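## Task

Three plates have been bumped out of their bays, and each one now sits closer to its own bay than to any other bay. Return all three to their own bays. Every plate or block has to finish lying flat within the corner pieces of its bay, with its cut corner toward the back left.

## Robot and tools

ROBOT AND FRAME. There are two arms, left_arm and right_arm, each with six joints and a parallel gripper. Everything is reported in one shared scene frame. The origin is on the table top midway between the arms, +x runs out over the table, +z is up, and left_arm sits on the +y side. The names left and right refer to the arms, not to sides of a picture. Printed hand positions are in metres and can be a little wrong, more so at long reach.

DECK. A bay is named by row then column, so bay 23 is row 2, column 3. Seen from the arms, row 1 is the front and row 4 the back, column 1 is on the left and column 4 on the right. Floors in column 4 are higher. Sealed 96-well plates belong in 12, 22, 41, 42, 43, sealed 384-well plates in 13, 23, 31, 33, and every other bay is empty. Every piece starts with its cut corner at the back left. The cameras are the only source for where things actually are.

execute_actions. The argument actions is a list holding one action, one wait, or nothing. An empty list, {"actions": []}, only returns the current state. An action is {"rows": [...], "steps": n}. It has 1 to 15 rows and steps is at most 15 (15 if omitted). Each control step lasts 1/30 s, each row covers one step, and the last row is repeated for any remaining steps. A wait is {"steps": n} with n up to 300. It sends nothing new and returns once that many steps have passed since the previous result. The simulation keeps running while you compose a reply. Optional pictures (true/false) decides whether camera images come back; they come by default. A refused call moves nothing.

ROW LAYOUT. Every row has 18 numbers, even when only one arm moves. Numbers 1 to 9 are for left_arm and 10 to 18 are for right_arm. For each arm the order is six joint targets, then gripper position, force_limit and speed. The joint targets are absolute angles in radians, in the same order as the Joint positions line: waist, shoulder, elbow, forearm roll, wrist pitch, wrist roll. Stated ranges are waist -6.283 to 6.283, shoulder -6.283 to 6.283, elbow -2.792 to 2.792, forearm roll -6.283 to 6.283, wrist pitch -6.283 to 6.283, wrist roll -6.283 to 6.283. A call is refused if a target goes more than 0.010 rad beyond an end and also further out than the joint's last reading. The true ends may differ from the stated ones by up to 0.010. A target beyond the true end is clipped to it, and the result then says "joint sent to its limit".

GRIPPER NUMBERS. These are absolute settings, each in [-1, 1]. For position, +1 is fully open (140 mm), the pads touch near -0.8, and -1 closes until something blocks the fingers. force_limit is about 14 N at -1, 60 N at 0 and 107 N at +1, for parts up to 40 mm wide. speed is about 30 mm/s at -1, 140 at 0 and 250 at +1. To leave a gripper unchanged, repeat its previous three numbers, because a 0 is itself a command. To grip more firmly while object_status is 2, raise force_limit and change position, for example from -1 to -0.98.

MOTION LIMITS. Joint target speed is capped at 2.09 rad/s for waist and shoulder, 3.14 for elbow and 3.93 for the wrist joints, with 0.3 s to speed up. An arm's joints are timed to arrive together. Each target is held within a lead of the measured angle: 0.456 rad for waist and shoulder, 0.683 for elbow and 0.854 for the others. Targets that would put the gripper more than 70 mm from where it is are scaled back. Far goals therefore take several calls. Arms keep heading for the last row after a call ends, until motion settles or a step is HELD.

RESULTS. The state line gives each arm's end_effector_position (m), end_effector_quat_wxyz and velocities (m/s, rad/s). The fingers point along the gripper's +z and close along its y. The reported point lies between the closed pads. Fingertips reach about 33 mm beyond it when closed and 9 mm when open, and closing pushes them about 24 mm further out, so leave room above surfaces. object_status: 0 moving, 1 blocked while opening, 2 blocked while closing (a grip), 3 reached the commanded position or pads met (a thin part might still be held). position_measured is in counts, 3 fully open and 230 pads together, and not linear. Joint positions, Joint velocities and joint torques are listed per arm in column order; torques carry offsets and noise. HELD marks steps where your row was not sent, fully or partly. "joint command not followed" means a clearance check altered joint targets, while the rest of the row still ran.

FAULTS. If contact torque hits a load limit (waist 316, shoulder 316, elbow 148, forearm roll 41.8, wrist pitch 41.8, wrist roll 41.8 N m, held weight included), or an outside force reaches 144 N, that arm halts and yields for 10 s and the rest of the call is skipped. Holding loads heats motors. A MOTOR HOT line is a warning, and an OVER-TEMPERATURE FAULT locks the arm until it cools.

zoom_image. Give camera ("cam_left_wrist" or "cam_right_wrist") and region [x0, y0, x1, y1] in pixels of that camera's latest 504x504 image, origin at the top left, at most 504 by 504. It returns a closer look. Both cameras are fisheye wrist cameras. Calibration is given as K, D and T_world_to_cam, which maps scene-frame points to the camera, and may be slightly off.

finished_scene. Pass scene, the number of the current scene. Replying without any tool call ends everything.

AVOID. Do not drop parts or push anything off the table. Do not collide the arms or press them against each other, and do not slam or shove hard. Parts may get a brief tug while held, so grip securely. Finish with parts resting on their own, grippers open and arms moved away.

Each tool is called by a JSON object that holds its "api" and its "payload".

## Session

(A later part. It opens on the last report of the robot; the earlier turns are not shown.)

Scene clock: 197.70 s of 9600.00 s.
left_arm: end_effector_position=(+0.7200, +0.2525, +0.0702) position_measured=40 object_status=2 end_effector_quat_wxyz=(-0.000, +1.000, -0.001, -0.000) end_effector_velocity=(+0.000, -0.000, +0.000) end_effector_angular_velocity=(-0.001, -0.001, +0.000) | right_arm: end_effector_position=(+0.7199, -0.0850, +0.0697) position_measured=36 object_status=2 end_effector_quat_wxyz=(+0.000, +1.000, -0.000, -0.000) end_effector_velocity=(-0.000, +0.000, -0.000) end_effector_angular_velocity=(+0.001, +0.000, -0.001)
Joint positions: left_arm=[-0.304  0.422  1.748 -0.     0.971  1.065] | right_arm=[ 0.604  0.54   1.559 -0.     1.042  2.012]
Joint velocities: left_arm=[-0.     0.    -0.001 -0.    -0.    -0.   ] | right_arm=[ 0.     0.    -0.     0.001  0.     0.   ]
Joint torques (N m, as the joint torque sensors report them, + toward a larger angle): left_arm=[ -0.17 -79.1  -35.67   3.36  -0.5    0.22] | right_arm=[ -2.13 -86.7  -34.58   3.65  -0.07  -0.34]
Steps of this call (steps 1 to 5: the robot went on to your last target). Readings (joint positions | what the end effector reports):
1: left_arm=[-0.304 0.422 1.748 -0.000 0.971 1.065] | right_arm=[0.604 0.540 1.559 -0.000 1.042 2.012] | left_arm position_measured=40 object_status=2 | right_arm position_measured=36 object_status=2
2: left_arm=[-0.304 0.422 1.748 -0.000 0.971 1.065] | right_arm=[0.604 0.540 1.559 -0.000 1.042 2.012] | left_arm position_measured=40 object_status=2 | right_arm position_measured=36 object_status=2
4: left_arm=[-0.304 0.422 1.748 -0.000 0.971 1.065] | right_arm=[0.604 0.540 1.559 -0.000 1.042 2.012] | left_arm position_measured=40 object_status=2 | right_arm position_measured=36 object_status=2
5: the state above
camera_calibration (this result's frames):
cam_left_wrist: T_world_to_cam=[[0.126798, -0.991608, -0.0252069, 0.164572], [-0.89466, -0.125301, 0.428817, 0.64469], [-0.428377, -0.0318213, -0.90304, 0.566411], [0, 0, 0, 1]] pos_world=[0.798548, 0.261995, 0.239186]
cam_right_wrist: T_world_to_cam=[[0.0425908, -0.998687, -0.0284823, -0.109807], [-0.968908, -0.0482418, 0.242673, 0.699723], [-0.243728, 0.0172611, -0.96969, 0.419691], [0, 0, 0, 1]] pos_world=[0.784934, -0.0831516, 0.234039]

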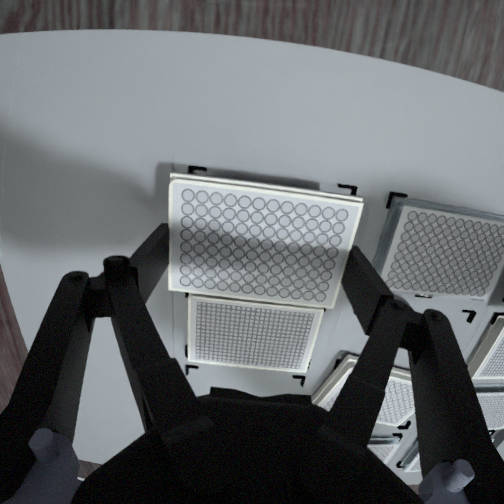

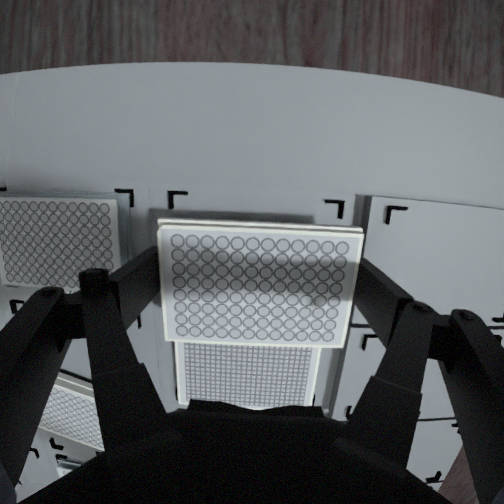

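{"api": "zoom_image", "payload": {"camera": "cam_left_wrist", "region": [150,140,402,392]}}

{"api": "zoom_image", "payload": {"camera": "cam_right_wrist", "region": [140,160,392,412]}}

Region (150, 140, 402, 392) of cam_left_wrist's 504x504 image, scaled by 2.000, with more detail than that image has.

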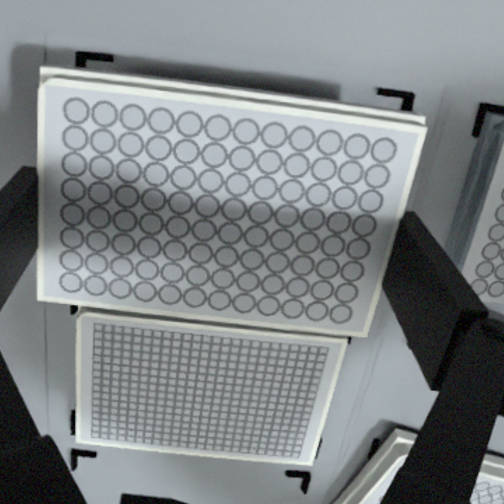

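Region (140, 160, 392, 412) of cam_right_wrist's 504x504 image, scaled by 2.000, with more detail than that image has.

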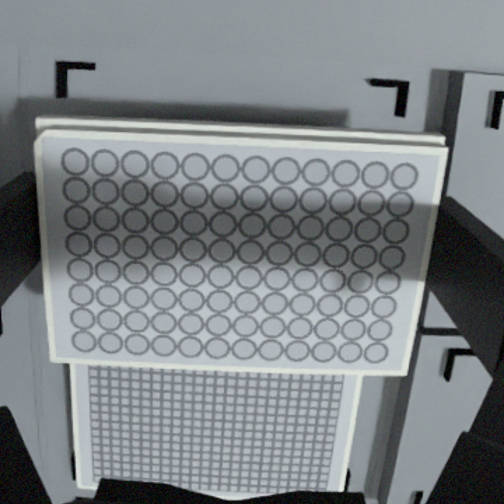

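{"api": "execute_actions", "payload": {"actions": [{"rows":[[-0.3124,0.43,1.7533,0,0.9583,1.0564,-1,0,-0.7,0.6027,0.553,1.54,0,1.0486,2.0105,-1,0,-0.7],[-0.3124,0.43,1.7533,0,0.9583,1.0564,-1,0,-0.7,0.6027,0.553,1.54,0,1.0486,2.0105,-1,0,-0.7],[-0.3124,0.43,1.7533,0,0.9583,1.0564,-1,0,-0.7,0.6027,0.553,1.54,0,1.0486,2.0105,-1,0,-0.7],[-0.3124,0.43,1.7533,0,0.9583,1.0564,-1,0,-0.7,0.6027,0.553,1.54,0,1.0486,2.0105,-1,0,-0.7],[-0.3124,0.4433,1.7633,0,0.935,1.0564,-1,0,-0.7,0.6027,0.5745,1.5473,0,1.0198,2.0105,-1,0,-0.7]],"steps":15}]}}

{"api": "zoom_image", "payload": {"camera": "cam_left_wrist", "region": [150,140,402,392]}}

{"api": "zoom_image", "payload": {"camera": "cam_right_wrist", "region": [140,160,392,412]}}

Scene clock: 245.07 s of 9600.00 s.
left_arm: end_effector_position=(+0.7175, +0.2470, +0.0482) position_measured=40 object_status=2 end_effector_quat_wxyz=(+0.000, +1.000, -0.001, +0.000) end_effector_velocity=(-0.000, +0.000, +0.000) end_effector_angular_velocity=(+0.000, -0.001, +0.000) | right_arm: end_effector_position=(+0.7310, -0.0810, +0.0478) position_measured=36 object_status=2 end_effector_quat_wxyz=(+0.000, +1.000, -0.000, -0.000) end_effector_velocity=(+0.001, +0.000, +0.000) end_effector_angular_velocity=(+0.001, -0.001, -0.000)
Joint positions: left_arm=[-0.312  0.443  1.763 -0.     0.935  1.056] | right_arm=[ 0.603  0.574  1.547 -0.     1.02   2.011]
Joint velocities: left_arm=[-0.    -0.001  0.001  0.    -0.    -0.001] | right_arm=[-0.     0.    -0.     0.001 -0.001 -0.   ]
Joint torques (N m, as the joint torque sensors report them, + toward a larger angle): left_arm=[ -0.89 -81.25 -35.38   3.24  -0.43  -0.1 ] | right_arm=[ -1.82 -91.11 -33.62   3.62  -0.03  -0.33]
Steps of this call (steps 1 to 15: the robot went on to your last target; steps 16 to 90: nothing new was sent; then 43.87 s passed at rest; steps 91 to 105: all 15 steps of this action). Readings (joint positions | what the end effector reports):
91: left_arm=[-0.304 0.422 1.748 -0.000 0.971 1.065] | right_arm=[0.604 0.540 1.559 -0.000 1.042 2.012] | left_arm position_measured=40 object_status=2 | right_arm position_measured=36 object_status=2
92: left_arm=[-0.307 0.425 1.750 -0.000 0.966 1.061] | right_arm=[0.604 0.544 1.553 -0.000 1.044 2.011] | left_arm position_measured=40 object_status=2 | right_arm position_measured=36 object_status=2
94: left_arm=[-0.312 0.429 1.753 -0.000 0.959 1.057] | right_arm=[0.603 0.552 1.541 -0.000 1.048 2.011] | left_arm position_measured=40 object_status=2 | right_arm position_measured=36 object_status=2
98: left_arm=[-0.312 0.443 1.763 -0.000 0.937 1.056] | right_arm=[0.603 0.573 1.547 -0.000 1.023 2.011] | left_arm position_measured=40 object_status=2 | right_arm position_measured=36 object_status=2
105: the state above
camera_calibration (this result's frames):
cam_left_wrist: T_world_to_cam=[[0.126903, -0.991597, -0.0251182, 0.158772], [-0.894674, -0.12536, 0.428769, 0.651272], [-0.428315, -0.0319396, -0.903065, 0.545287], [0, 0, 0, 1]] pos_world=[0.796082, 0.256498, 0.217172]
cam_right_wrist: T_world_to_cam=[[0.0426023, -0.998686, -0.0284914, -0.106943], [-0.968912, -0.0482549, 0.242652, 0.715978], [-0.243708, 0.0172681, -0.969695, 0.40105], [0, 0, 0, 1]] pos_world=[0.796016, -0.079178, 0.212116]

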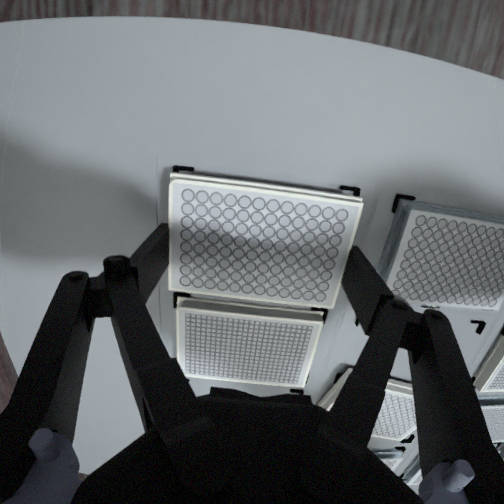

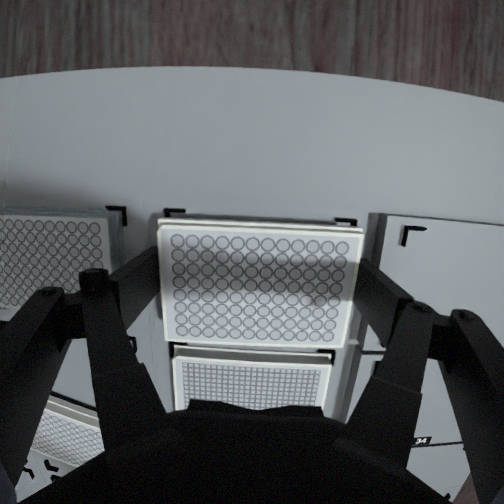

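Region (150, 140, 402, 392) of cam_left_wrist's 504x504 image, scaled by 2.000, with more detail than that image has.

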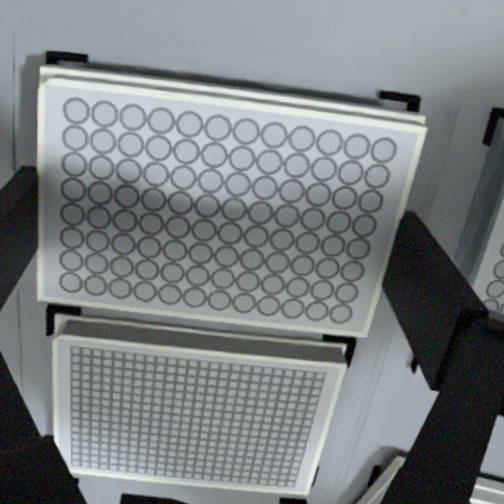

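Region (140, 160, 392, 412) of cam_right_wrist's 504x504 image, scaled by 2.000, with more detail than that image has.

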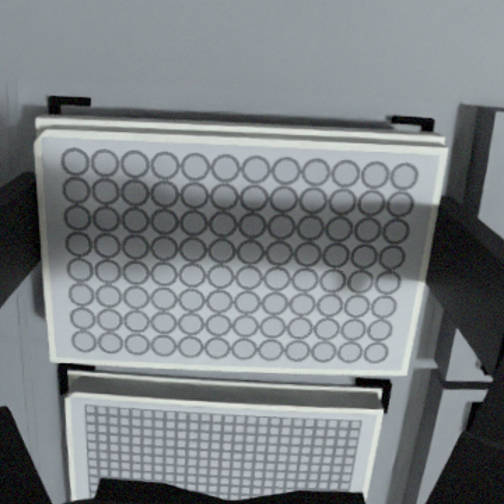

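{"api": "execute_actions", "payload": {"actions": [{"rows":[[-0.3130,0.4450,1.7665,0,0.9301,1.0558,-1,0,-0.7,0.6027,0.577,1.5492,0,1.0154,2.0105,-1,0,-0.7],[-0.3134,0.4460,1.7690,0,0.9266,1.0554,-1,0,-0.7,0.6027,0.579,1.5507,0,1.0119,2.0105,-1,0,-0.7],[-0.3134,0.4476,1.7701,0,0.9239,1.0554,-1,0,-0.7,0.6027,0.580,1.5515,0,1.0101,2.0105,-1,0,-0.7],[-0.3134,0.4493,1.7713,0,0.921,1.0554,-1,0,-0.7,0.6027,0.5813,1.5525,0,1.0078,2.0105,-1,0,-0.7],[-0.3134,0.4493,1.7713,0,0.921,1.0554,-1,0,-0.7,0.6027,0.5813,1.5525,0,1.0078,2.0105,-1,0,-0.7],[-0.3134,0.4512,1.7726,0,0.9178,1.0554,-1,0,-0.7,0.6027,0.583,1.5538,0,1.0048,2.0105,-1,0,-0.7],[-0.3134,0.4522,1.7733,0,0.9161,1.0554,-1,0,-0.7,0.6027,0.5838,1.5545,0,1.0033,2.0105,-1,0,-0.7]],"steps":15}]}}

Scene clock: 265.03 s of 9600.00 s.
left_arm: end_effector_position=(+0.7160, +0.2470, +0.0373) position_measured=40 object_status=2 end_effector_quat_wxyz=(-0.000, +1.000, -0.001, +0.000) end_effector_velocity=(-0.001, +0.000, -0.001) end_effector_angular_velocity=(+0.001, +0.001, +0.000) | right_arm: end_effector_position=(+0.7309, -0.0810, +0.0368) position_measured=36 object_status=2 end_effector_quat_wxyz=(+0.000, +1.000, -0.000, +0.000) end_effector_velocity=(-0.001, +0.001, +0.000) end_effector_angular_velocity=(+0.001, +0.001, -0.000)
Joint positions: left_arm=[-0.313  0.452  1.773  0.     0.916  1.055] | right_arm=[ 0.603  0.584  1.554 -0.     1.003  2.011]
Joint velocities: left_arm=[-0.     0.001  0.001  0.     0.    -0.   ] | right_arm=[ 0.     0.    -0.     0.002  0.001 -0.001]
Joint torques (N m, as the joint torque sensors report them, + toward a larger angle): left_arm=[ -0.74 -82.12 -33.77   3.31  -0.27   0.12] | right_arm=[ -2.23 -90.72 -33.95   3.4    0.04  -0.28]
Steps of this call (steps 1 to 15: the robot went on to your last target; steps 16 to 90: nothing new was sent; then 16.47 s passed at rest; steps 91 to 105: all 15 steps of this action). Readings (joint positions | what the end effector reports):
91: left_arm=[-0.312 0.443 1.763 0.000 0.935 1.056] | right_arm=[0.603 0.575 1.547 -0.000 1.020 2.011] | left_arm position_measured=40 object_status=2 | right_arm position_measured=36 object_status=2
92: left_arm=[-0.313 0.444 1.765 0.000 0.932 1.056] | right_arm=[0.603 0.576 1.548 -0.000 1.017 2.010] | left_arm position_measured=40 object_status=2 | right_arm position_measured=36 object_status=2
94: left_arm=[-0.313 0.447 1.769 0.000 0.926 1.056] | right_arm=[0.603 0.579 1.551 -0.000 1.012 2.011] | left_arm position_measured=40 object_status=2 | right_arm position_measured=36 object_status=2
98: left_arm=[-0.313 0.451 1.773 0.000 0.918 1.055] | right_arm=[0.603 0.583 1.554 -0.000 1.005 2.011] | left_arm position_measured=40 object_status=2 | right_arm position_measured=36 object_status=2
105: the state above
camera_calibration (this result's frames):
cam_left_wrist: T_world_to_cam=[[0.126822, -0.991605, -0.0252327, 0.158833], [-0.894677, -0.125336, 0.428771, 0.654561], [-0.428334, -0.0318024, -0.903061, 0.534792], [0, 0, 0, 1]] pos_world=[0.794546, 0.256547, 0.2063]
cam_right_wrist: T_world_to_cam=[[0.0426032, -0.998685, -0.0285024, -0.107273], [-0.968919, -0.0482579, 0.242627, 0.718606], [-0.243684, 0.0172798, -0.969701, 0.390379], [0, 0, 0, 1]] pos_world=[0.79597, -0.0791995, 0.20114]

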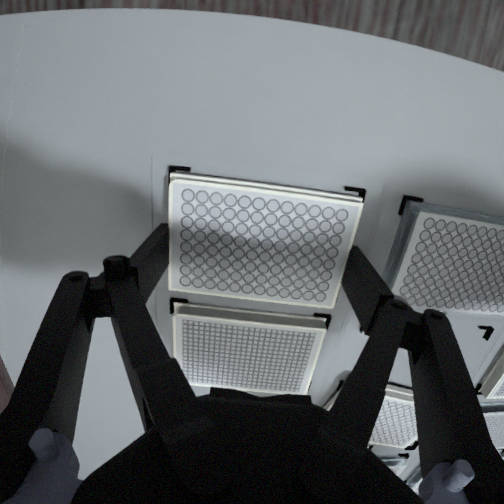

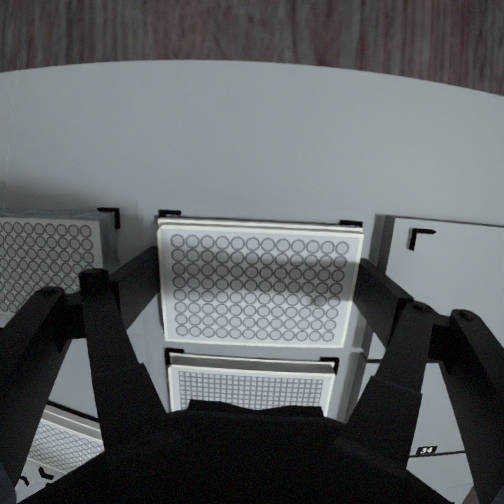

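No contact yet; lower 2 mm more.

{"api": "execute_actions", "payload": {"actions": [{"rows":[[-0.3134,0.4532,1.774,0,0.9144,1.0554,-1,0,-0.7,0.6027,0.5846,1.5551,0,1.0019,2.0105,-1,0,-0.7],[-0.3134,0.4532,1.774,0,0.9144,1.0554,-1,0,-0.7,0.6027,0.5846,1.5551,0,1.0019,2.0105,-1,0,-0.7],[-0.3134,0.4532,1.774,0,0.9144,1.0554,-1,0,-0.7,0.6027,0.5846,1.5551,0,1.0019,2.0105,-1,0,-0.7],[-0.3134,0.4542,1.7747,0,0.9127,1.0554,-1,0,-0.7,0.6027,0.5855,1.5558,0,1.0003,2.0105,-1,0,-0.7]],"steps":12}]}}

Scene clock: 269.77 s of 9600.00 s.
left_arm: end_effector_position=(+0.7159, +0.2470, +0.0352) position_measured=40 object_status=2 end_effector_quat_wxyz=(+0.000, +1.000, -0.001, +0.000) end_effector_velocity=(-0.000, +0.000, -0.000) end_effector_angular_velocity=(-0.000, -0.000, -0.000) | right_arm: end_effector_position=(+0.7309, -0.0810, +0.0348) position_measured=36 object_status=2 end_effector_quat_wxyz=(-0.000, +1.000, -0.000, -0.000) end_effector_velocity=(+0.000, -0.000, -0.000) end_effector_angular_velocity=(+0.001, -0.000, -0.000)
Joint positions: left_arm=[-0.313  0.454  1.775 -0.     0.913  1.055] | right_arm=[0.603 0.585 1.556 0.    1.    2.01 ]
Joint velocities: left_arm=[-0.    -0.     0.001 -0.    -0.001  0.   ] | right_arm=[-0.    -0.     0.     0.    -0.001 -0.   ]
Joint torques (N m, as the joint torque sensors report them, + toward a larger angle): left_arm=[ -0.98 -78.39 -32.75   3.05   0.19   0.39] | right_arm=[ -2.51 -90.49 -33.25   3.54   0.11  -0.53]
Steps of this call (steps 1 to 15: the robot went on to your last target; steps 16 to 90: nothing new was sent; then 1.33 s passed at rest; steps 91 to 102: all 12 steps of this action). Readings (joint positions | what the end effector reports):
91: left_arm=[-0.313 0.452 1.773 -0.000 0.916 1.055] | right_arm=[0.603 0.584 1.555 0.000 1.003 2.011] | left_arm position_measured=40 object_status=2 | right_arm position_measured=36 object_status=2
92: left_arm=[-0.313 0.453 1.774 -0.000 0.915 1.055] | right_arm=[0.603 0.584 1.555 0.000 1.003 2.010] | left_arm position_measured=40 object_status=2 | right_arm position_measured=36 object_status=2
94: left_arm=[-0.313 0.453 1.774 -0.000 0.914 1.055] | right_arm=[0.603 0.585 1.555 0.000 1.002 2.011] | left_arm position_measured=40 object_status=2 | right_arm position_measured=36 object_status=2
98: left_arm=[-0.313 0.454 1.775 -0.000 0.913 1.055] | right_arm=[0.603 0.585 1.556 0.000 1.000 2.011] | left_arm position_measured=40 object_status=2 | right_arm position_measured=36 object_status=2
102: the state above
camera_calibration (this result's frames):
cam_left_wrist: T_world_to_cam=[[0.126874, -0.991599, -0.0251821, 0.15875], [-0.894659, -0.12536, 0.428801, 0.655392], [-0.428355, -0.0318743, -0.903048, 0.532953], [0, 0, 0, 1]] pos_world=[0.794504, 0.256564, 0.204248]
cam_right_wrist: T_world_to_cam=[[0.0425903, -0.998685, -0.0285306, -0.107313], [-0.968913, -0.0482527, 0.242649, 0.719057], [-0.243706, 0.0173092, -0.969695, 0.388447], [0, 0, 0, 1]] pos_world=[0.795941, -0.0791988, 0.199135]

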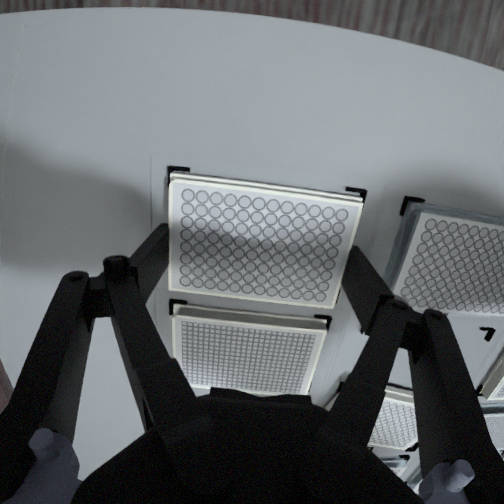

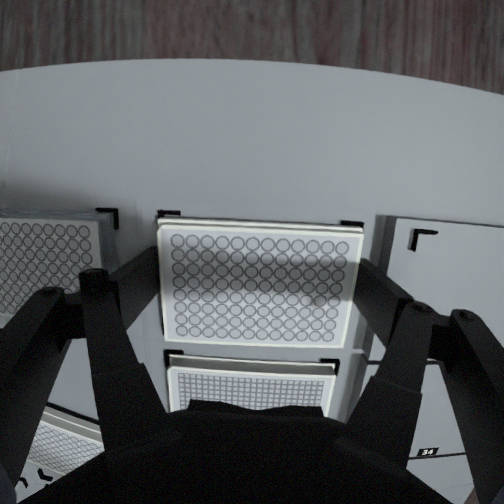

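{"api": "execute_actions", "payload": {"actions": [{"rows":[[-0.3134,0.4542,1.7747,0,0.9127,1.0554,-1,0,-0.7,0.6027,0.5863,1.5564,0,0.9989,2.0105,-1,0,-0.7],[-0.3134,0.4542,1.7747,0,0.9127,1.0554,-1,0,-0.7,0.6027,0.5863,1.5564,0,0.9989,2.0105,-1,0,-0.7],[-0.3134,0.4542,1.7747,0,0.9127,1.0554,-1,0,-0.7,0.6027,0.5863,1.5564,0,0.9989,2.0105,-1,0,-0.7],[-0.3134,0.4542,1.7747,0,0.9127,1.0554,0.88,0,-0.7,0.6027,0.5863,1.5564,0,0.9989,2.0105,0.88,0,-0.7]],"steps":15}], "pictures": false}}

{"api": "execute_actions", "payload": {"actions": [{"rows":[[-0.3134,0.422,1.752,0,0.9676,1.0554,0.88,0,-0.7,0.6027,0.5555,1.532,0,1.0541,2.0105,0.88,0,-0.7]],"steps":15}]}}

Scene clock: 278.30 s of 9600.00 s.
left_arm: end_effector_position=(+0.7159, +0.2471, +0.0352) position_measured=18 object_status=0 end_effector_quat_wxyz=(-0.000, +1.000, -0.001, -0.000) end_effector_velocity=(+0.000, -0.000, +0.001) end_effector_angular_velocity=(-0.001, -0.001, -0.000) | right_arm: end_effector_position=(+0.7309, -0.0810, +0.0339) position_measured=18 object_status=0 end_effector_quat_wxyz=(-0.000, +1.000, -0.000, -0.000) end_effector_velocity=(-0.000, -0.000, -0.000) end_effector_angular_velocity=(-0.000, +0.000, -0.001)
Joint positions: left_arm=[-0.313  0.454  1.775  0.     0.913  1.055] | right_arm=[0.603 0.586 1.556 0.    0.999 2.011]
Joint velocities: left_arm=[-0.    -0.001 -0.001 -0.     0.     0.   ] | right_arm=[-0.    -0.     0.    -0.     0.     0.001]
Joint torques (N m, as the joint torque sensors report them, + toward a larger angle): left_arm=[ -0.96 -83.07 -34.9    3.43  -0.72   0.16] | right_arm=[ -2.73 -91.32 -33.78   3.53   0.18  -0.37]
Steps of this call (steps 1 to 15: the robot went on to your last target; steps 16 to 90: nothing new was sent; then 5.03 s passed at rest; steps 91 to 105: all 15 steps of this action). Readings (joint positions | what the end effector reports):
91: left_arm=[-0.313 0.454 1.775 0.000 0.913 1.055] | right_arm=[0.603 0.586 1.556 0.000 1.000 2.011] | left_arm position_measured=40 object_status=2 | right_arm position_measured=36 object_status=2
92: left_arm=[-0.313 0.454 1.775 0.000 0.913 1.055] | right_arm=[0.603 0.586 1.556 0.000 1.000 2.010] | left_arm position_measured=40 object_status=2 | right_arm position_measured=36 object_status=2
94: left_arm=[-0.313 0.454 1.775 0.000 0.913 1.055] | right_arm=[0.603 0.586 1.556 0.000 0.999 2.010] | left_arm position_measured=40 object_status=0 | right_arm position_measured=36 object_status=0
98: left_arm=[-0.313 0.454 1.775 0.000 0.913 1.055] | right_arm=[0.603 0.586 1.556 0.000 0.999 2.011] | left_arm position_measured=28 object_status=0 | right_arm position_measured=24 object_status=0
105: the state above

Scene clock: 278.80 s of 9600.00 s.
left_arm: end_effector_position=(+0.7159, +0.2471, +0.0685) position_measured=18 object_status=3 end_effector_quat_wxyz=(-0.000, +1.000, -0.001, -0.000) end_effector_velocity=(-0.001, +0.001, -0.001) end_effector_angular_velocity=(+0.001, +0.002, +0.001) | right_arm: end_effector_position=(+0.7307, -0.0811, +0.0706) position_measured=18 object_status=3 end_effector_quat_wxyz=(-0.000, +1.000, -0.000, -0.000) end_effector_velocity=(+0.001, +0.000, +0.001) end_effector_angular_velocity=(+0.001, -0.001, +0.000)
Joint positions: left_arm=[-0.313  0.422  1.752  0.     0.968  1.055] | right_arm=[0.603 0.555 1.532 0.    1.054 2.01 ]
Joint velocities: left_arm=[ 0.     0.001  0.001  0.     0.001 -0.001] | right_arm=[-0.    -0.    -0.001  0.001 -0.    -0.001]
Joint torques (N m, as the joint torque sensors report them, + toward a larger angle): left_arm=[ -1.49 -80.9  -34.55   3.28  -0.63   0.06] | right_arm=[ -2.22 -92.67 -36.21   3.96   0.13  -0.34]
Steps of this call (steps 1 to 15: all 15 steps of this action). Readings (joint positions | what the end effector reports):
1: left_arm=[-0.313 0.454 1.775 0.000 0.913 1.055] | right_arm=[0.603 0.586 1.556 0.000 0.999 2.011] | left_arm position_measured=18 object_status=0 | right_arm position_measured=18 object_status=0
2: left_arm=[-0.313 0.450 1.772 0.000 0.921 1.055] | right_arm=[0.603 0.582 1.553 0.000 1.007 2.011] | left_arm position_measured=18 object_status=3 | right_arm position_measured=18 object_status=3
4: left_arm=[-0.313 0.428 1.756 0.000 0.957 1.055] | right_arm=[0.603 0.561 1.535 0.000 1.044 2.011] | left_arm position_measured=18 object_status=3 | right_arm position_measured=18 object_status=3
8: left_arm=[-0.313 0.422 1.752 0.000 0.967 1.055] | right_arm=[0.603 0.555 1.532 0.000 1.054 2.010] | left_arm position_measured=18 object_status=3 | right_arm position_measured=18 object_status=3
15: the state above
camera_calibration (this result's frames):
cam_left_wrist: T_world_to_cam=[[0.126865, -0.991599, -0.0252195, 0.159613], [-0.894645, -0.125367, 0.428829, 0.641116], [-0.428388, -0.0318406, -0.903034, 0.562971], [0, 0, 0, 1]] pos_world=[0.794492, 0.256572, 0.237479]
cam_right_wrist: T_world_to_cam=[[0.0425904, -0.998686, -0.0285173, -0.106353], [-0.968905, -0.0482501, 0.242682, 0.710227], [-0.243739, 0.0172947, -0.969687, 0.423129], [0, 0, 0, 1]] pos_world=[0.795805, -0.0792624, 0.23491]

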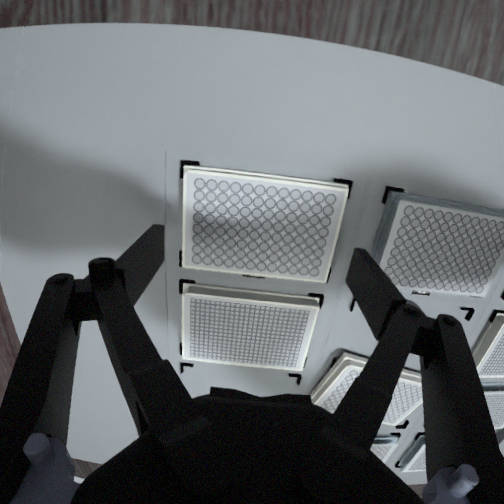

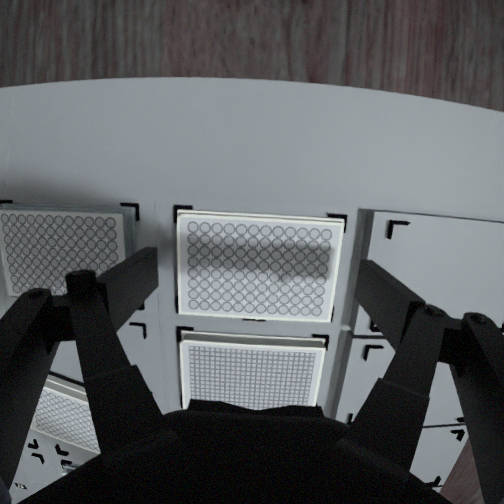

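{"api": "execute_actions", "payload": {"actions": [{"rows":[[-0.3134,0.37,1.72,0,1.0516,1.0554,0.88,0,-0.7,-0.053,0.163,1.603,0,1.375,1.518,1,0,0],[-0.3134,0.37,1.72,0,1.0516,1.0554,0.88,0,-0.7,-0.053,0.163,1.603,0,1.375,1.518,1,0,0],[-0.3134,0.37,1.72,0,1.0516,1.0554,0.88,0,-0.7,-0.053,0.163,1.603,0,1.375,1.518,1,0,0],[-0.3134,0.37,1.72,0,1.0516,1.0554,0.88,0,-0.7,-0.053,0.163,1.603,0,1.375,1.518,1,0,0],[-0.3134,0.37,1.72,0,1.0516,1.0554,0.88,0,-0.7,-0.053,0.163,1.603,0,1.375,1.518,1,0,0],[-0.3134,0.37,1.72,0,1.0516,1.0554,0.88,0,-0.7,-0.053,0.163,1.603,0,1.375,1.518,1,0,0],[-0.6456,0.2916,1.8113,0,1.0387,1.0232,1,0,0,-0.053,0.163,1.603,0,1.375,1.518,1,0,0]],"steps":15}], "pictures": false}}

{"api": "execute_actions", "payload": {"actions": [{"steps":15}]}}

Scene clock: 293.93 s of 9600.00 s.
left_arm: end_effector_position=(+0.6335, +0.1677, +0.1250) position_measured=3 object_status=0 end_effector_quat_wxyz=(-0.000, +0.997, -0.073, -0.000) end_effector_velocity=(-0.371, -0.335, +0.025) end_effector_angular_velocity=(-0.004, -0.004, -0.651) | right_arm: end_effector_position=(+0.7408, -0.2855, +0.1924) position_measured=3 object_status=3 end_effector_quat_wxyz=(+0.000, +1.000, -0.016, +0.000) end_effector_velocity=(-0.026, -0.481, +0.217) end_effector_angular_velocity=(-0.001, -0.001, -0.208)
Joint positions: left_arm=[-0.474  0.332  1.765  0.     1.045  1.04 ] | right_arm=[ 0.349  0.38   1.564 -0.     1.198  1.789]
Joint velocities: left_arm=[-0.721 -0.172  0.191 -0.    -0.025 -0.07 ] | right_arm=[-0.623 -0.332  0.062 -0.001  0.269 -0.415]
Joint torques (N m, as the joint torque sensors report them, + toward a larger angle): left_arm=[ -3.37 -76.51 -37.47   3.36   0.14  -0.04] | right_arm=[ -2.31 -78.12 -37.79   3.85   0.18  -0.17]
Steps of this call (steps 1 to 15: the robot went on to your last target; steps 16 to 90: nothing new was sent; then 11.63 s passed at rest; steps 91 to 105: all 15 steps of this action). Readings (joint positions | what the end effector reports):
91: left_arm=[-0.313 0.422 1.752 -0.000 0.968 1.055] | right_arm=[0.602 0.555 1.532 0.000 1.054 2.010] | left_arm position_measured=18 object_status=3 | right_arm position_measured=18 object_status=0
92: left_arm=[-0.313 0.418 1.750 -0.000 0.976 1.055] | right_arm=[0.598 0.552 1.533 -0.000 1.058 2.005] | left_arm position_measured=18 object_status=3 | right_arm position_measured=14 object_status=0
94: left_arm=[-0.313 0.389 1.732 -0.000 1.021 1.055] | right_arm=[0.567 0.526 1.538 -0.000 1.079 1.972] | left_arm position_measured=18 object_status=3 | right_arm position_measured=3 object_status=0
98: left_arm=[-0.318 0.369 1.722 0.000 1.051 1.055] | right_arm=[0.491 0.466 1.548 -0.000 1.128 1.897] | left_arm position_measured=14 object_status=0 | right_arm position_measured=3 object_status=0
105: the state above

Scene clock: 294.43 s of 9600.00 s.
left_arm: end_effector_position=(+0.5399, +0.0975, +0.1302) position_measured=3 object_status=3 end_effector_quat_wxyz=(+0.000, +0.989, -0.150, -0.000) end_effector_velocity=(-0.000, -0.001, -0.000) end_effector_angular_velocity=(+0.001, +0.000, -0.002) | right_arm: end_effector_position=(+0.6784, -0.5172, +0.3001) position_measured=3 object_status=3 end_effector_quat_wxyz=(+0.000, +0.998, -0.069, +0.000) end_effector_velocity=(-0.217, -0.420, +0.204) end_effector_angular_velocity=(+0.000, -0.002, -0.220)
Joint positions: left_arm=[-0.645  0.292  1.811 -0.     1.039  1.023] | right_arm=[ 0.024  0.204  1.596 -0.     1.341  1.57 ]
Joint velocities: left_arm=[-0.001  0.001 -0.001  0.     0.     0.   ] | right_arm=[-0.666 -0.358  0.066  0.001  0.29  -0.447]
Joint torques (N m, as the joint torque sensors report them, + toward a larger angle): left_arm=[  1.9  -71.3  -37.02   3.43  -0.58   0.4 ] | right_arm=[ -2.76 -62.16 -37.9    4.2    0.03  -0.2 ]
Steps of this call (steps 1 to 15: the robot went on to your last target). Readings (joint positions | what the end effector reports):
1: left_arm=[-0.498 0.327 1.772 0.000 1.044 1.038] | right_arm=[0.328 0.368 1.566 -0.000 1.208 1.775] | left_arm position_measured=3 object_status=0 | right_arm position_measured=3 object_status=3
2: left_arm=[-0.523 0.321 1.778 0.000 1.043 1.035] | right_arm=[0.307 0.357 1.568 -0.000 1.217 1.761] | left_arm position_measured=3 object_status=0 | right_arm position_measured=3 object_status=3
4: left_arm=[-0.572 0.309 1.792 0.000 1.041 1.030] | right_arm=[0.265 0.334 1.572 -0.000 1.235 1.732] | left_arm position_measured=3 object_status=0 | right_arm position_measured=3 object_status=3
8: left_arm=[-0.642 0.292 1.810 -0.000 1.039 1.024] | right_arm=[0.178 0.288 1.580 -0.000 1.273 1.674] | left_arm position_measured=3 object_status=3 | right_arm position_measured=3 object_status=3
15: the state above
camera_calibration (this result's frames):
cam_left_wrist: T_world_to_cam=[[-0.171727, -0.984822, -0.0251899, 0.195692], [-0.891748, 0.144529, 0.428833, 0.41053], [-0.418683, 0.0961053, -0.903033, 0.520821], [0, 0, 0, 1]] pos_world=[0.617754, 0.0833345, 0.299198]
cam_right_wrist: T_world_to_cam=[[-0.0953689, -0.995036, -0.0284305, -0.437703], [-0.966434, 0.0857074, 0.242198, 0.650528], [-0.238559, 0.0505743, -0.96981, 0.654239], [0, 0, 0, 1]] pos_world=[0.743024, -0.524373, 0.464487]

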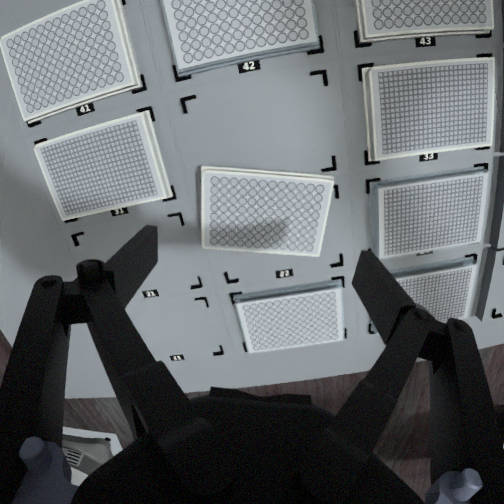

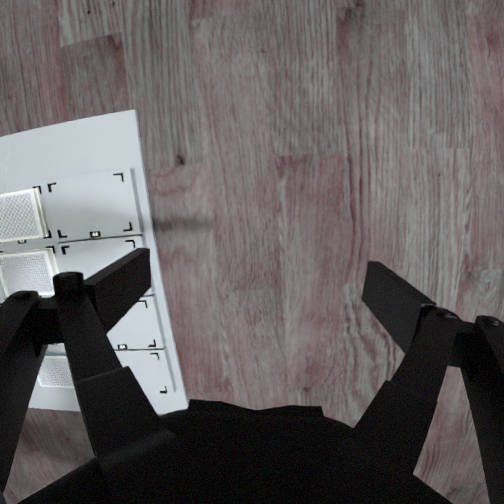

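{"api": "zoom_image", "payload": {"camera": "cam_left_wrist", "region": [160,130,380,350]}}

Region (160, 130, 380, 350) of cam_left_wrist's 504x504 image, scaled by 2.291, with more detail than that image has.

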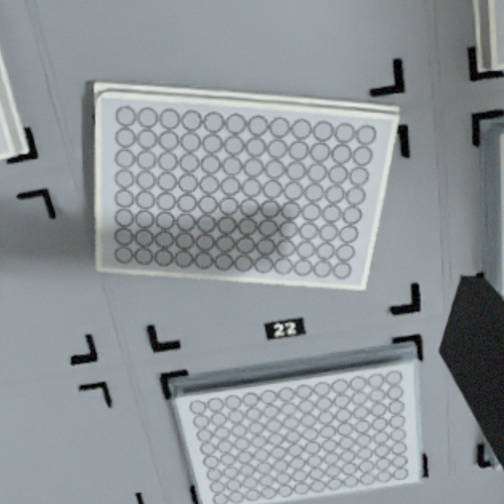

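{"api": "execute_actions", "payload": {"actions": [{"rows":[[-0.6542,0.3553,1.8718,0,0.9145,0.9596,1,0,0,-0.053,0.163,1.603,0,1.375,1.518,1,0,0]],"steps":15}]}}

Scene clock: 318.13 s of 9600.00 s.
left_arm: end_effector_position=(+0.5348, +0.0945, +0.0602) position_measured=3 object_status=3 end_effector_quat_wxyz=(+0.000, +0.992, -0.123, +0.000) end_effector_velocity=(-0.000, +0.001, -0.000) end_effector_angular_velocity=(+0.000, -0.000, +0.000) | right_arm: end_effector_position=(+0.6512, -0.5638, +0.3233) position_measured=3 object_status=3 end_effector_quat_wxyz=(+0.000, +0.997, -0.082, +0.000) end_effector_velocity=(+0.000, +0.000, -0.000) end_effector_angular_velocity=(+0.001, -0.000, -0.000)
Joint positions: left_arm=[-0.654  0.355  1.872 -0.     0.915  0.96 ] | right_arm=[-0.053  0.163  1.603  0.     1.375  1.518]
Joint velocities: left_arm=[ 0.    -0.001  0.001  0.001 -0.001 -0.   ] | right_arm=[ 0.     0.     0.001  0.001 -0.001  0.   ]
Joint torques (N m, as the joint torque sensors report them, + toward a larger angle): left_arm=[  1.6  -70.21 -35.05   3.5   -0.54   0.01] | right_arm=[ -2.02 -55.3  -39.25   4.17   0.06  -0.32]
Steps of this call (steps 1 to 30: the robot went on to your last target; steps 31 to 90: nothing new was sent; then 20.20 s passed at rest; steps 91 to 105: all 15 steps of this action). Readings (joint positions | what the end effector reports):
91: left_arm=[-0.646 0.292 1.812 0.000 1.038 1.023] | right_arm=[-0.053 0.163 1.603 0.000 1.375 1.518] | left_arm position_measured=3 object_status=3 | right_arm position_measured=3 object_status=3
92: left_arm=[-0.646 0.295 1.815 0.000 1.029 1.018] | right_arm=[-0.053 0.163 1.603 0.000 1.375 1.518] | left_arm position_measured=3 object_status=3 | right_arm position_measured=3 object_status=3
94: left_arm=[-0.650 0.325 1.843 0.000 0.972 0.989] | right_arm=[-0.053 0.163 1.603 0.000 1.375 1.518] | left_arm position_measured=3 object_status=3 | right_arm position_measured=3 object_status=3
98: left_arm=[-0.654 0.355 1.872 -0.000 0.915 0.960] | right_arm=[-0.053 0.163 1.603 -0.000 1.375 1.518] | left_arm position_measured=3 object_status=3 | right_arm position_measured=3 object_status=3
105: the state above
camera_calibration (this result's frames):
cam_left_wrist: T_world_to_cam=[[-0.117493, -0.992755, -0.0251526, 0.161847], [-0.898359, 0.0954581, 0.428765, 0.444681], [-0.423258, 0.0729731, -0.903066, 0.460425], [0, 0, 0, 1]] pos_world=[0.613377, 0.0846274, 0.229201]
cam_right_wrist: T_world_to_cam=[[-0.120213, -0.99234, -0.0284557, -0.468237], [-0.964021, 0.109841, 0.24207, 0.634711], [-0.23709, 0.0565318, -0.969842, 0.675009], [0, 0, 0, 1]] pos_world=[0.715625, -0.572527, 0.487683]

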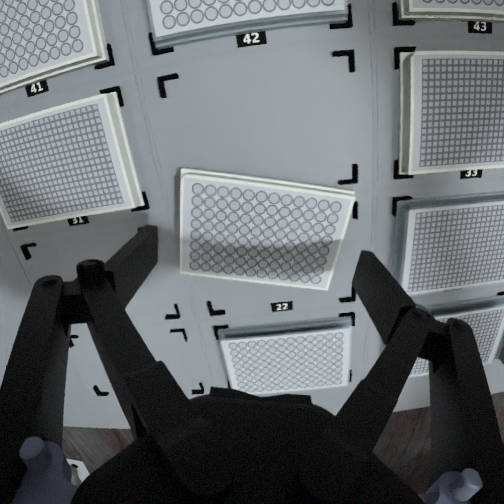

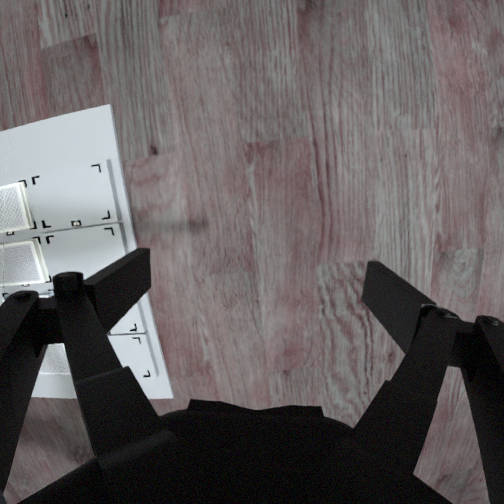

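{"api": "execute_actions", "payload": {"actions": [{"rows":[[-0.6542,0.368,1.8801,0,0.8935,0.9596,1,0,0,-0.053,0.163,1.603,0,1.375,1.518,1,0,0],[-0.6542,0.368,1.8801,0,0.8935,0.9596,1,0,0,-0.053,0.163,1.603,0,1.375,1.518,1,0,0],[-0.6542,0.375,1.8847,0,0.8819,0.9596,1,0,0,-0.053,0.163,1.603,0,1.375,1.518,1,0,0],[-0.6542,0.375,1.8847,0,0.8819,0.9596,1,0,0,-0.053,0.163,1.603,0,1.375,1.518,1,0,0],[-0.6542,0.3808,1.8884,0,0.8724,0.9596,1,0,0,-0.053,0.163,1.603,0,1.375,1.518,1,0,0]],"steps":12}]}}

Scene clock: 329.17 s of 9600.00 s.
left_arm: end_effector_position=(+0.5349, +0.0945, +0.0362) position_measured=3 object_status=3 end_effector_quat_wxyz=(+0.000, +0.992, -0.123, +0.000) end_effector_velocity=(-0.001, +0.001, -0.002) end_effector_angular_velocity=(+0.002, +0.002, -0.000) | right_arm: end_effector_position=(+0.6512, -0.5638, +0.3233) position_measured=3 object_status=3 end_effector_quat_wxyz=(+0.000, +0.997, -0.082, +0.000) end_effector_velocity=(-0.000, +0.000, -0.001) end_effector_angular_velocity=(+0.001, +0.001, -0.001)
Joint positions: left_arm=[-0.654  0.381  1.888 -0.     0.872  0.96 ] | right_arm=[-0.053  0.163  1.603  0.     1.375  1.518]
Joint velocities: left_arm=[ 0.     0.001  0.002  0.    -0.     0.001] | right_arm=[0.    0.    0.001 0.001 0.    0.001]
Joint torques (N m, as the joint torque sensors report them, + toward a larger angle): left_arm=[ -0.15 -73.46 -33.08   3.37  -0.72   0.09] | right_arm=[ -2.18 -55.32 -39.29   4.16  -0.05  -0.39]
Steps of this call (steps 1 to 15: the robot went on to your last target; steps 16 to 90: nothing new was sent; then 7.63 s passed at rest; steps 91 to 102: all 12 steps of this action). Readings (joint positions | what the end effector reports):
91: left_arm=[-0.654 0.355 1.872 0.000 0.914 0.960] | right_arm=[-0.053 0.163 1.603 0.000 1.375 1.518] | left_arm position_measured=3 object_status=3 | right_arm position_measured=3 object_status=3
92: left_arm=[-0.654 0.359 1.874 0.000 0.907 0.960] | right_arm=[-0.053 0.163 1.603 0.000 1.375 1.518] | left_arm position_measured=3 object_status=3 | right_arm position_measured=3 object_status=3
94: left_arm=[-0.654 0.370 1.882 0.000 0.890 0.960] | right_arm=[-0.053 0.163 1.603 0.000 1.375 1.518] | left_arm position_measured=3 object_status=3 | right_arm position_measured=3 object_status=3
98: left_arm=[-0.654 0.380 1.888 -0.000 0.873 0.960] | right_arm=[-0.053 0.163 1.603 0.000 1.375 1.518] | left_arm position_measured=3 object_status=3 | right_arm position_measured=3 object_status=3
102: the state above
camera_calibration (this result's frames):
cam_left_wrist: T_world_to_cam=[[-0.117375, -0.99277, -0.0251266, 0.161255], [-0.898373, 0.0953632, 0.428756, 0.45499], [-0.423259, 0.0728984, -0.903071, 0.43878], [0, 0, 0, 1]] pos_world=[0.613396, 0.0847132, 0.205221]
cam_right_wrist: T_world_to_cam=[[-0.120213, -0.99234, -0.0284557, -0.468237], [-0.964021, 0.109841, 0.24207, 0.634711], [-0.23709, 0.0565318, -0.969842, 0.675009], [0, 0, 0, 1]] pos_world=[0.715625, -0.572527, 0.487683]

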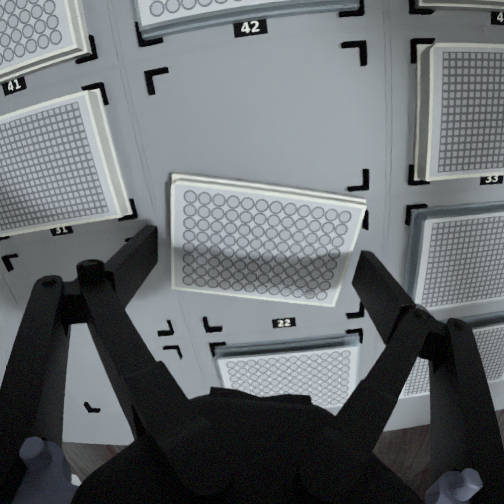

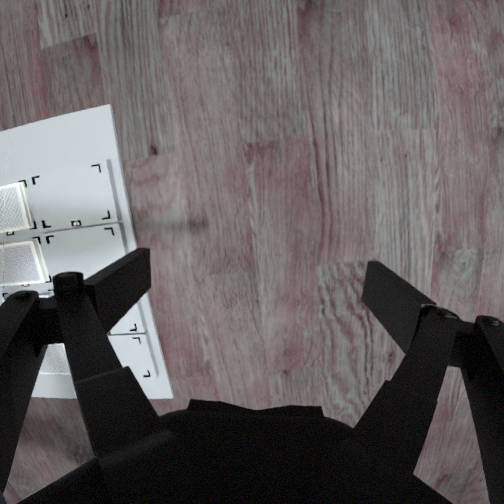

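Straddled. Close.

{"api": "execute_actions", "payload": {"actions": [{"rows":[[-0.6542,0.3808,1.8884,0,0.8724,0.9596,-1,0,-0.6,-0.053,0.163,1.603,0,1.375,1.518,1,0,0]],"steps":15}], "pictures": false}}

{"api": "execute_actions", "payload": {"actions": [{"steps":10}], "pictures": false}}

Scene clock: 333.73 s of 9600.00 s.
left_arm: end_effector_position=(+0.5348, +0.0945, +0.0361) position_measured=40 object_status=0 end_effector_quat_wxyz=(-0.000, +0.992, -0.123, +0.000) end_effector_velocity=(+0.001, -0.000, +0.002) end_effector_angular_velocity=(-0.002, -0.002, +0.001) | right_arm: end_effector_position=(+0.6512, -0.5638, +0.3233) position_measured=3 object_status=3 end_effector_quat_wxyz=(+0.000, +0.997, -0.082, +0.000) end_effector_velocity=(-0.000, +0.000, -0.000) end_effector_angular_velocity=(-0.001, +0.001, +0.001)
Joint positions: left_arm=[-0.654  0.381  1.888  0.     0.872  0.96 ] | right_arm=[-0.053  0.163  1.603  0.     1.375  1.518]
Joint velocities: left_arm=[ 0.    -0.002 -0.001  0.001  0.    -0.001] | right_arm=[ 0.    -0.     0.001 -0.001  0.     0.   ]
Joint torques (N m, as the joint torque sensors report them, + toward a larger angle): left_arm=[ -1.56 -60.06 -25.25   2.96  -1.4    0.18] | right_arm=[ -1.81 -55.85 -39.14   4.15   0.    -0.17]
Steps of this call (steps 1 to 15: the robot went on to your last target; steps 16 to 90: nothing new was sent; then 1.07 s passed at rest; steps 91 to 105: all 15 steps of this action). Readings (joint positions | what the end effector reports):
91: left_arm=[-0.654 0.381 1.888 0.000 0.872 0.960] | right_arm=[-0.053 0.163 1.603 0.000 1.375 1.518] | left_arm position_measured=3 object_status=0 | right_arm position_measured=3 object_status=3
92: left_arm=[-0.654 0.381 1.888 0.000 0.872 0.960] | right_arm=[-0.053 0.163 1.603 0.000 1.375 1.518] | left_arm position_measured=5 object_status=0 | right_arm position_measured=3 object_status=3
94: left_arm=[-0.654 0.381 1.888 0.000 0.872 0.960] | right_arm=[-0.053 0.163 1.603 0.000 1.375 1.518] | left_arm position_measured=13 object_status=0 | right_arm position_measured=3 object_status=3
98: left_arm=[-0.654 0.381 1.888 0.000 0.872 0.960] | right_arm=[-0.053 0.163 1.603 0.000 1.375 1.518] | left_arm position_measured=29 object_status=0 | right_arm position_measured=3 object_status=3
105: the state above

Scene clock: 334.07 s of 9600.00 s.
left_arm: end_effector_position=(+0.5348, +0.0945, +0.0361) position_measured=40 object_status=2 end_effector_quat_wxyz=(-0.000, +0.992, -0.123, +0.000) end_effector_velocity=(+0.001, -0.001, +0.001) end_effector_angular_velocity=(-0.001, -0.001, +0.001) | right_arm: end_effector_position=(+0.6512, -0.5638, +0.3233) position_measured=3 object_status=3 end_effector_quat_wxyz=(+0.000, +0.997, -0.082, +0.000) end_effector_velocity=(-0.000, -0.000, -0.000) end_effector_angular_velocity=(+0.000, +0.001, -0.000)
Joint positions: left_arm=[-0.654  0.381  1.888  0.     0.872  0.96 ] | right_arm=[-0.053  0.163  1.603  0.     1.375  1.518]
Joint velocities: left_arm=[ 0.    -0.001 -0.001 -0.     0.    -0.001] | right_arm=[-0.     0.     0.001  0.     0.001 -0.   ]
Joint torques (N m, as the joint torque sensors report them, + toward a larger angle): left_arm=[ -1.7  -57.89 -24.28   2.58  -1.41  -0.17] | right_arm=[ -3.05 -55.83 -39.11   4.19  -0.04  -0.27]
Steps of this call (steps 1 to 10: the robot went on to your last target). Readings (joint positions | what the end effector reports):
1: left_arm=[-0.654 0.381 1.888 0.000 0.872 0.960] | right_arm=[-0.053 0.163 1.603 0.000 1.375 1.518] | left_arm position_measured=40 object_status=2 | right_arm position_measured=3 object_status=3
2: left_arm=[-0.654 0.381 1.888 0.000 0.872 0.960] | right_arm=[-0.053 0.163 1.603 0.000 1.375 1.518] | left_arm position_measured=40 object_status=2 | right_arm position_measured=3 object_status=3
4: left_arm=[-0.654 0.381 1.888 0.000 0.872 0.960] | right_arm=[-0.053 0.163 1.603 0.000 1.375 1.518] | left_arm position_measured=40 object_status=2 | right_arm position_measured=3 object_status=3
8: left_arm=[-0.654 0.381 1.888 0.000 0.872 0.960] | right_arm=[-0.053 0.163 1.603 0.000 1.375 1.518] | left_arm position_measured=40 object_status=2 | right_arm position_measured=3 object_status=3
10: the state above


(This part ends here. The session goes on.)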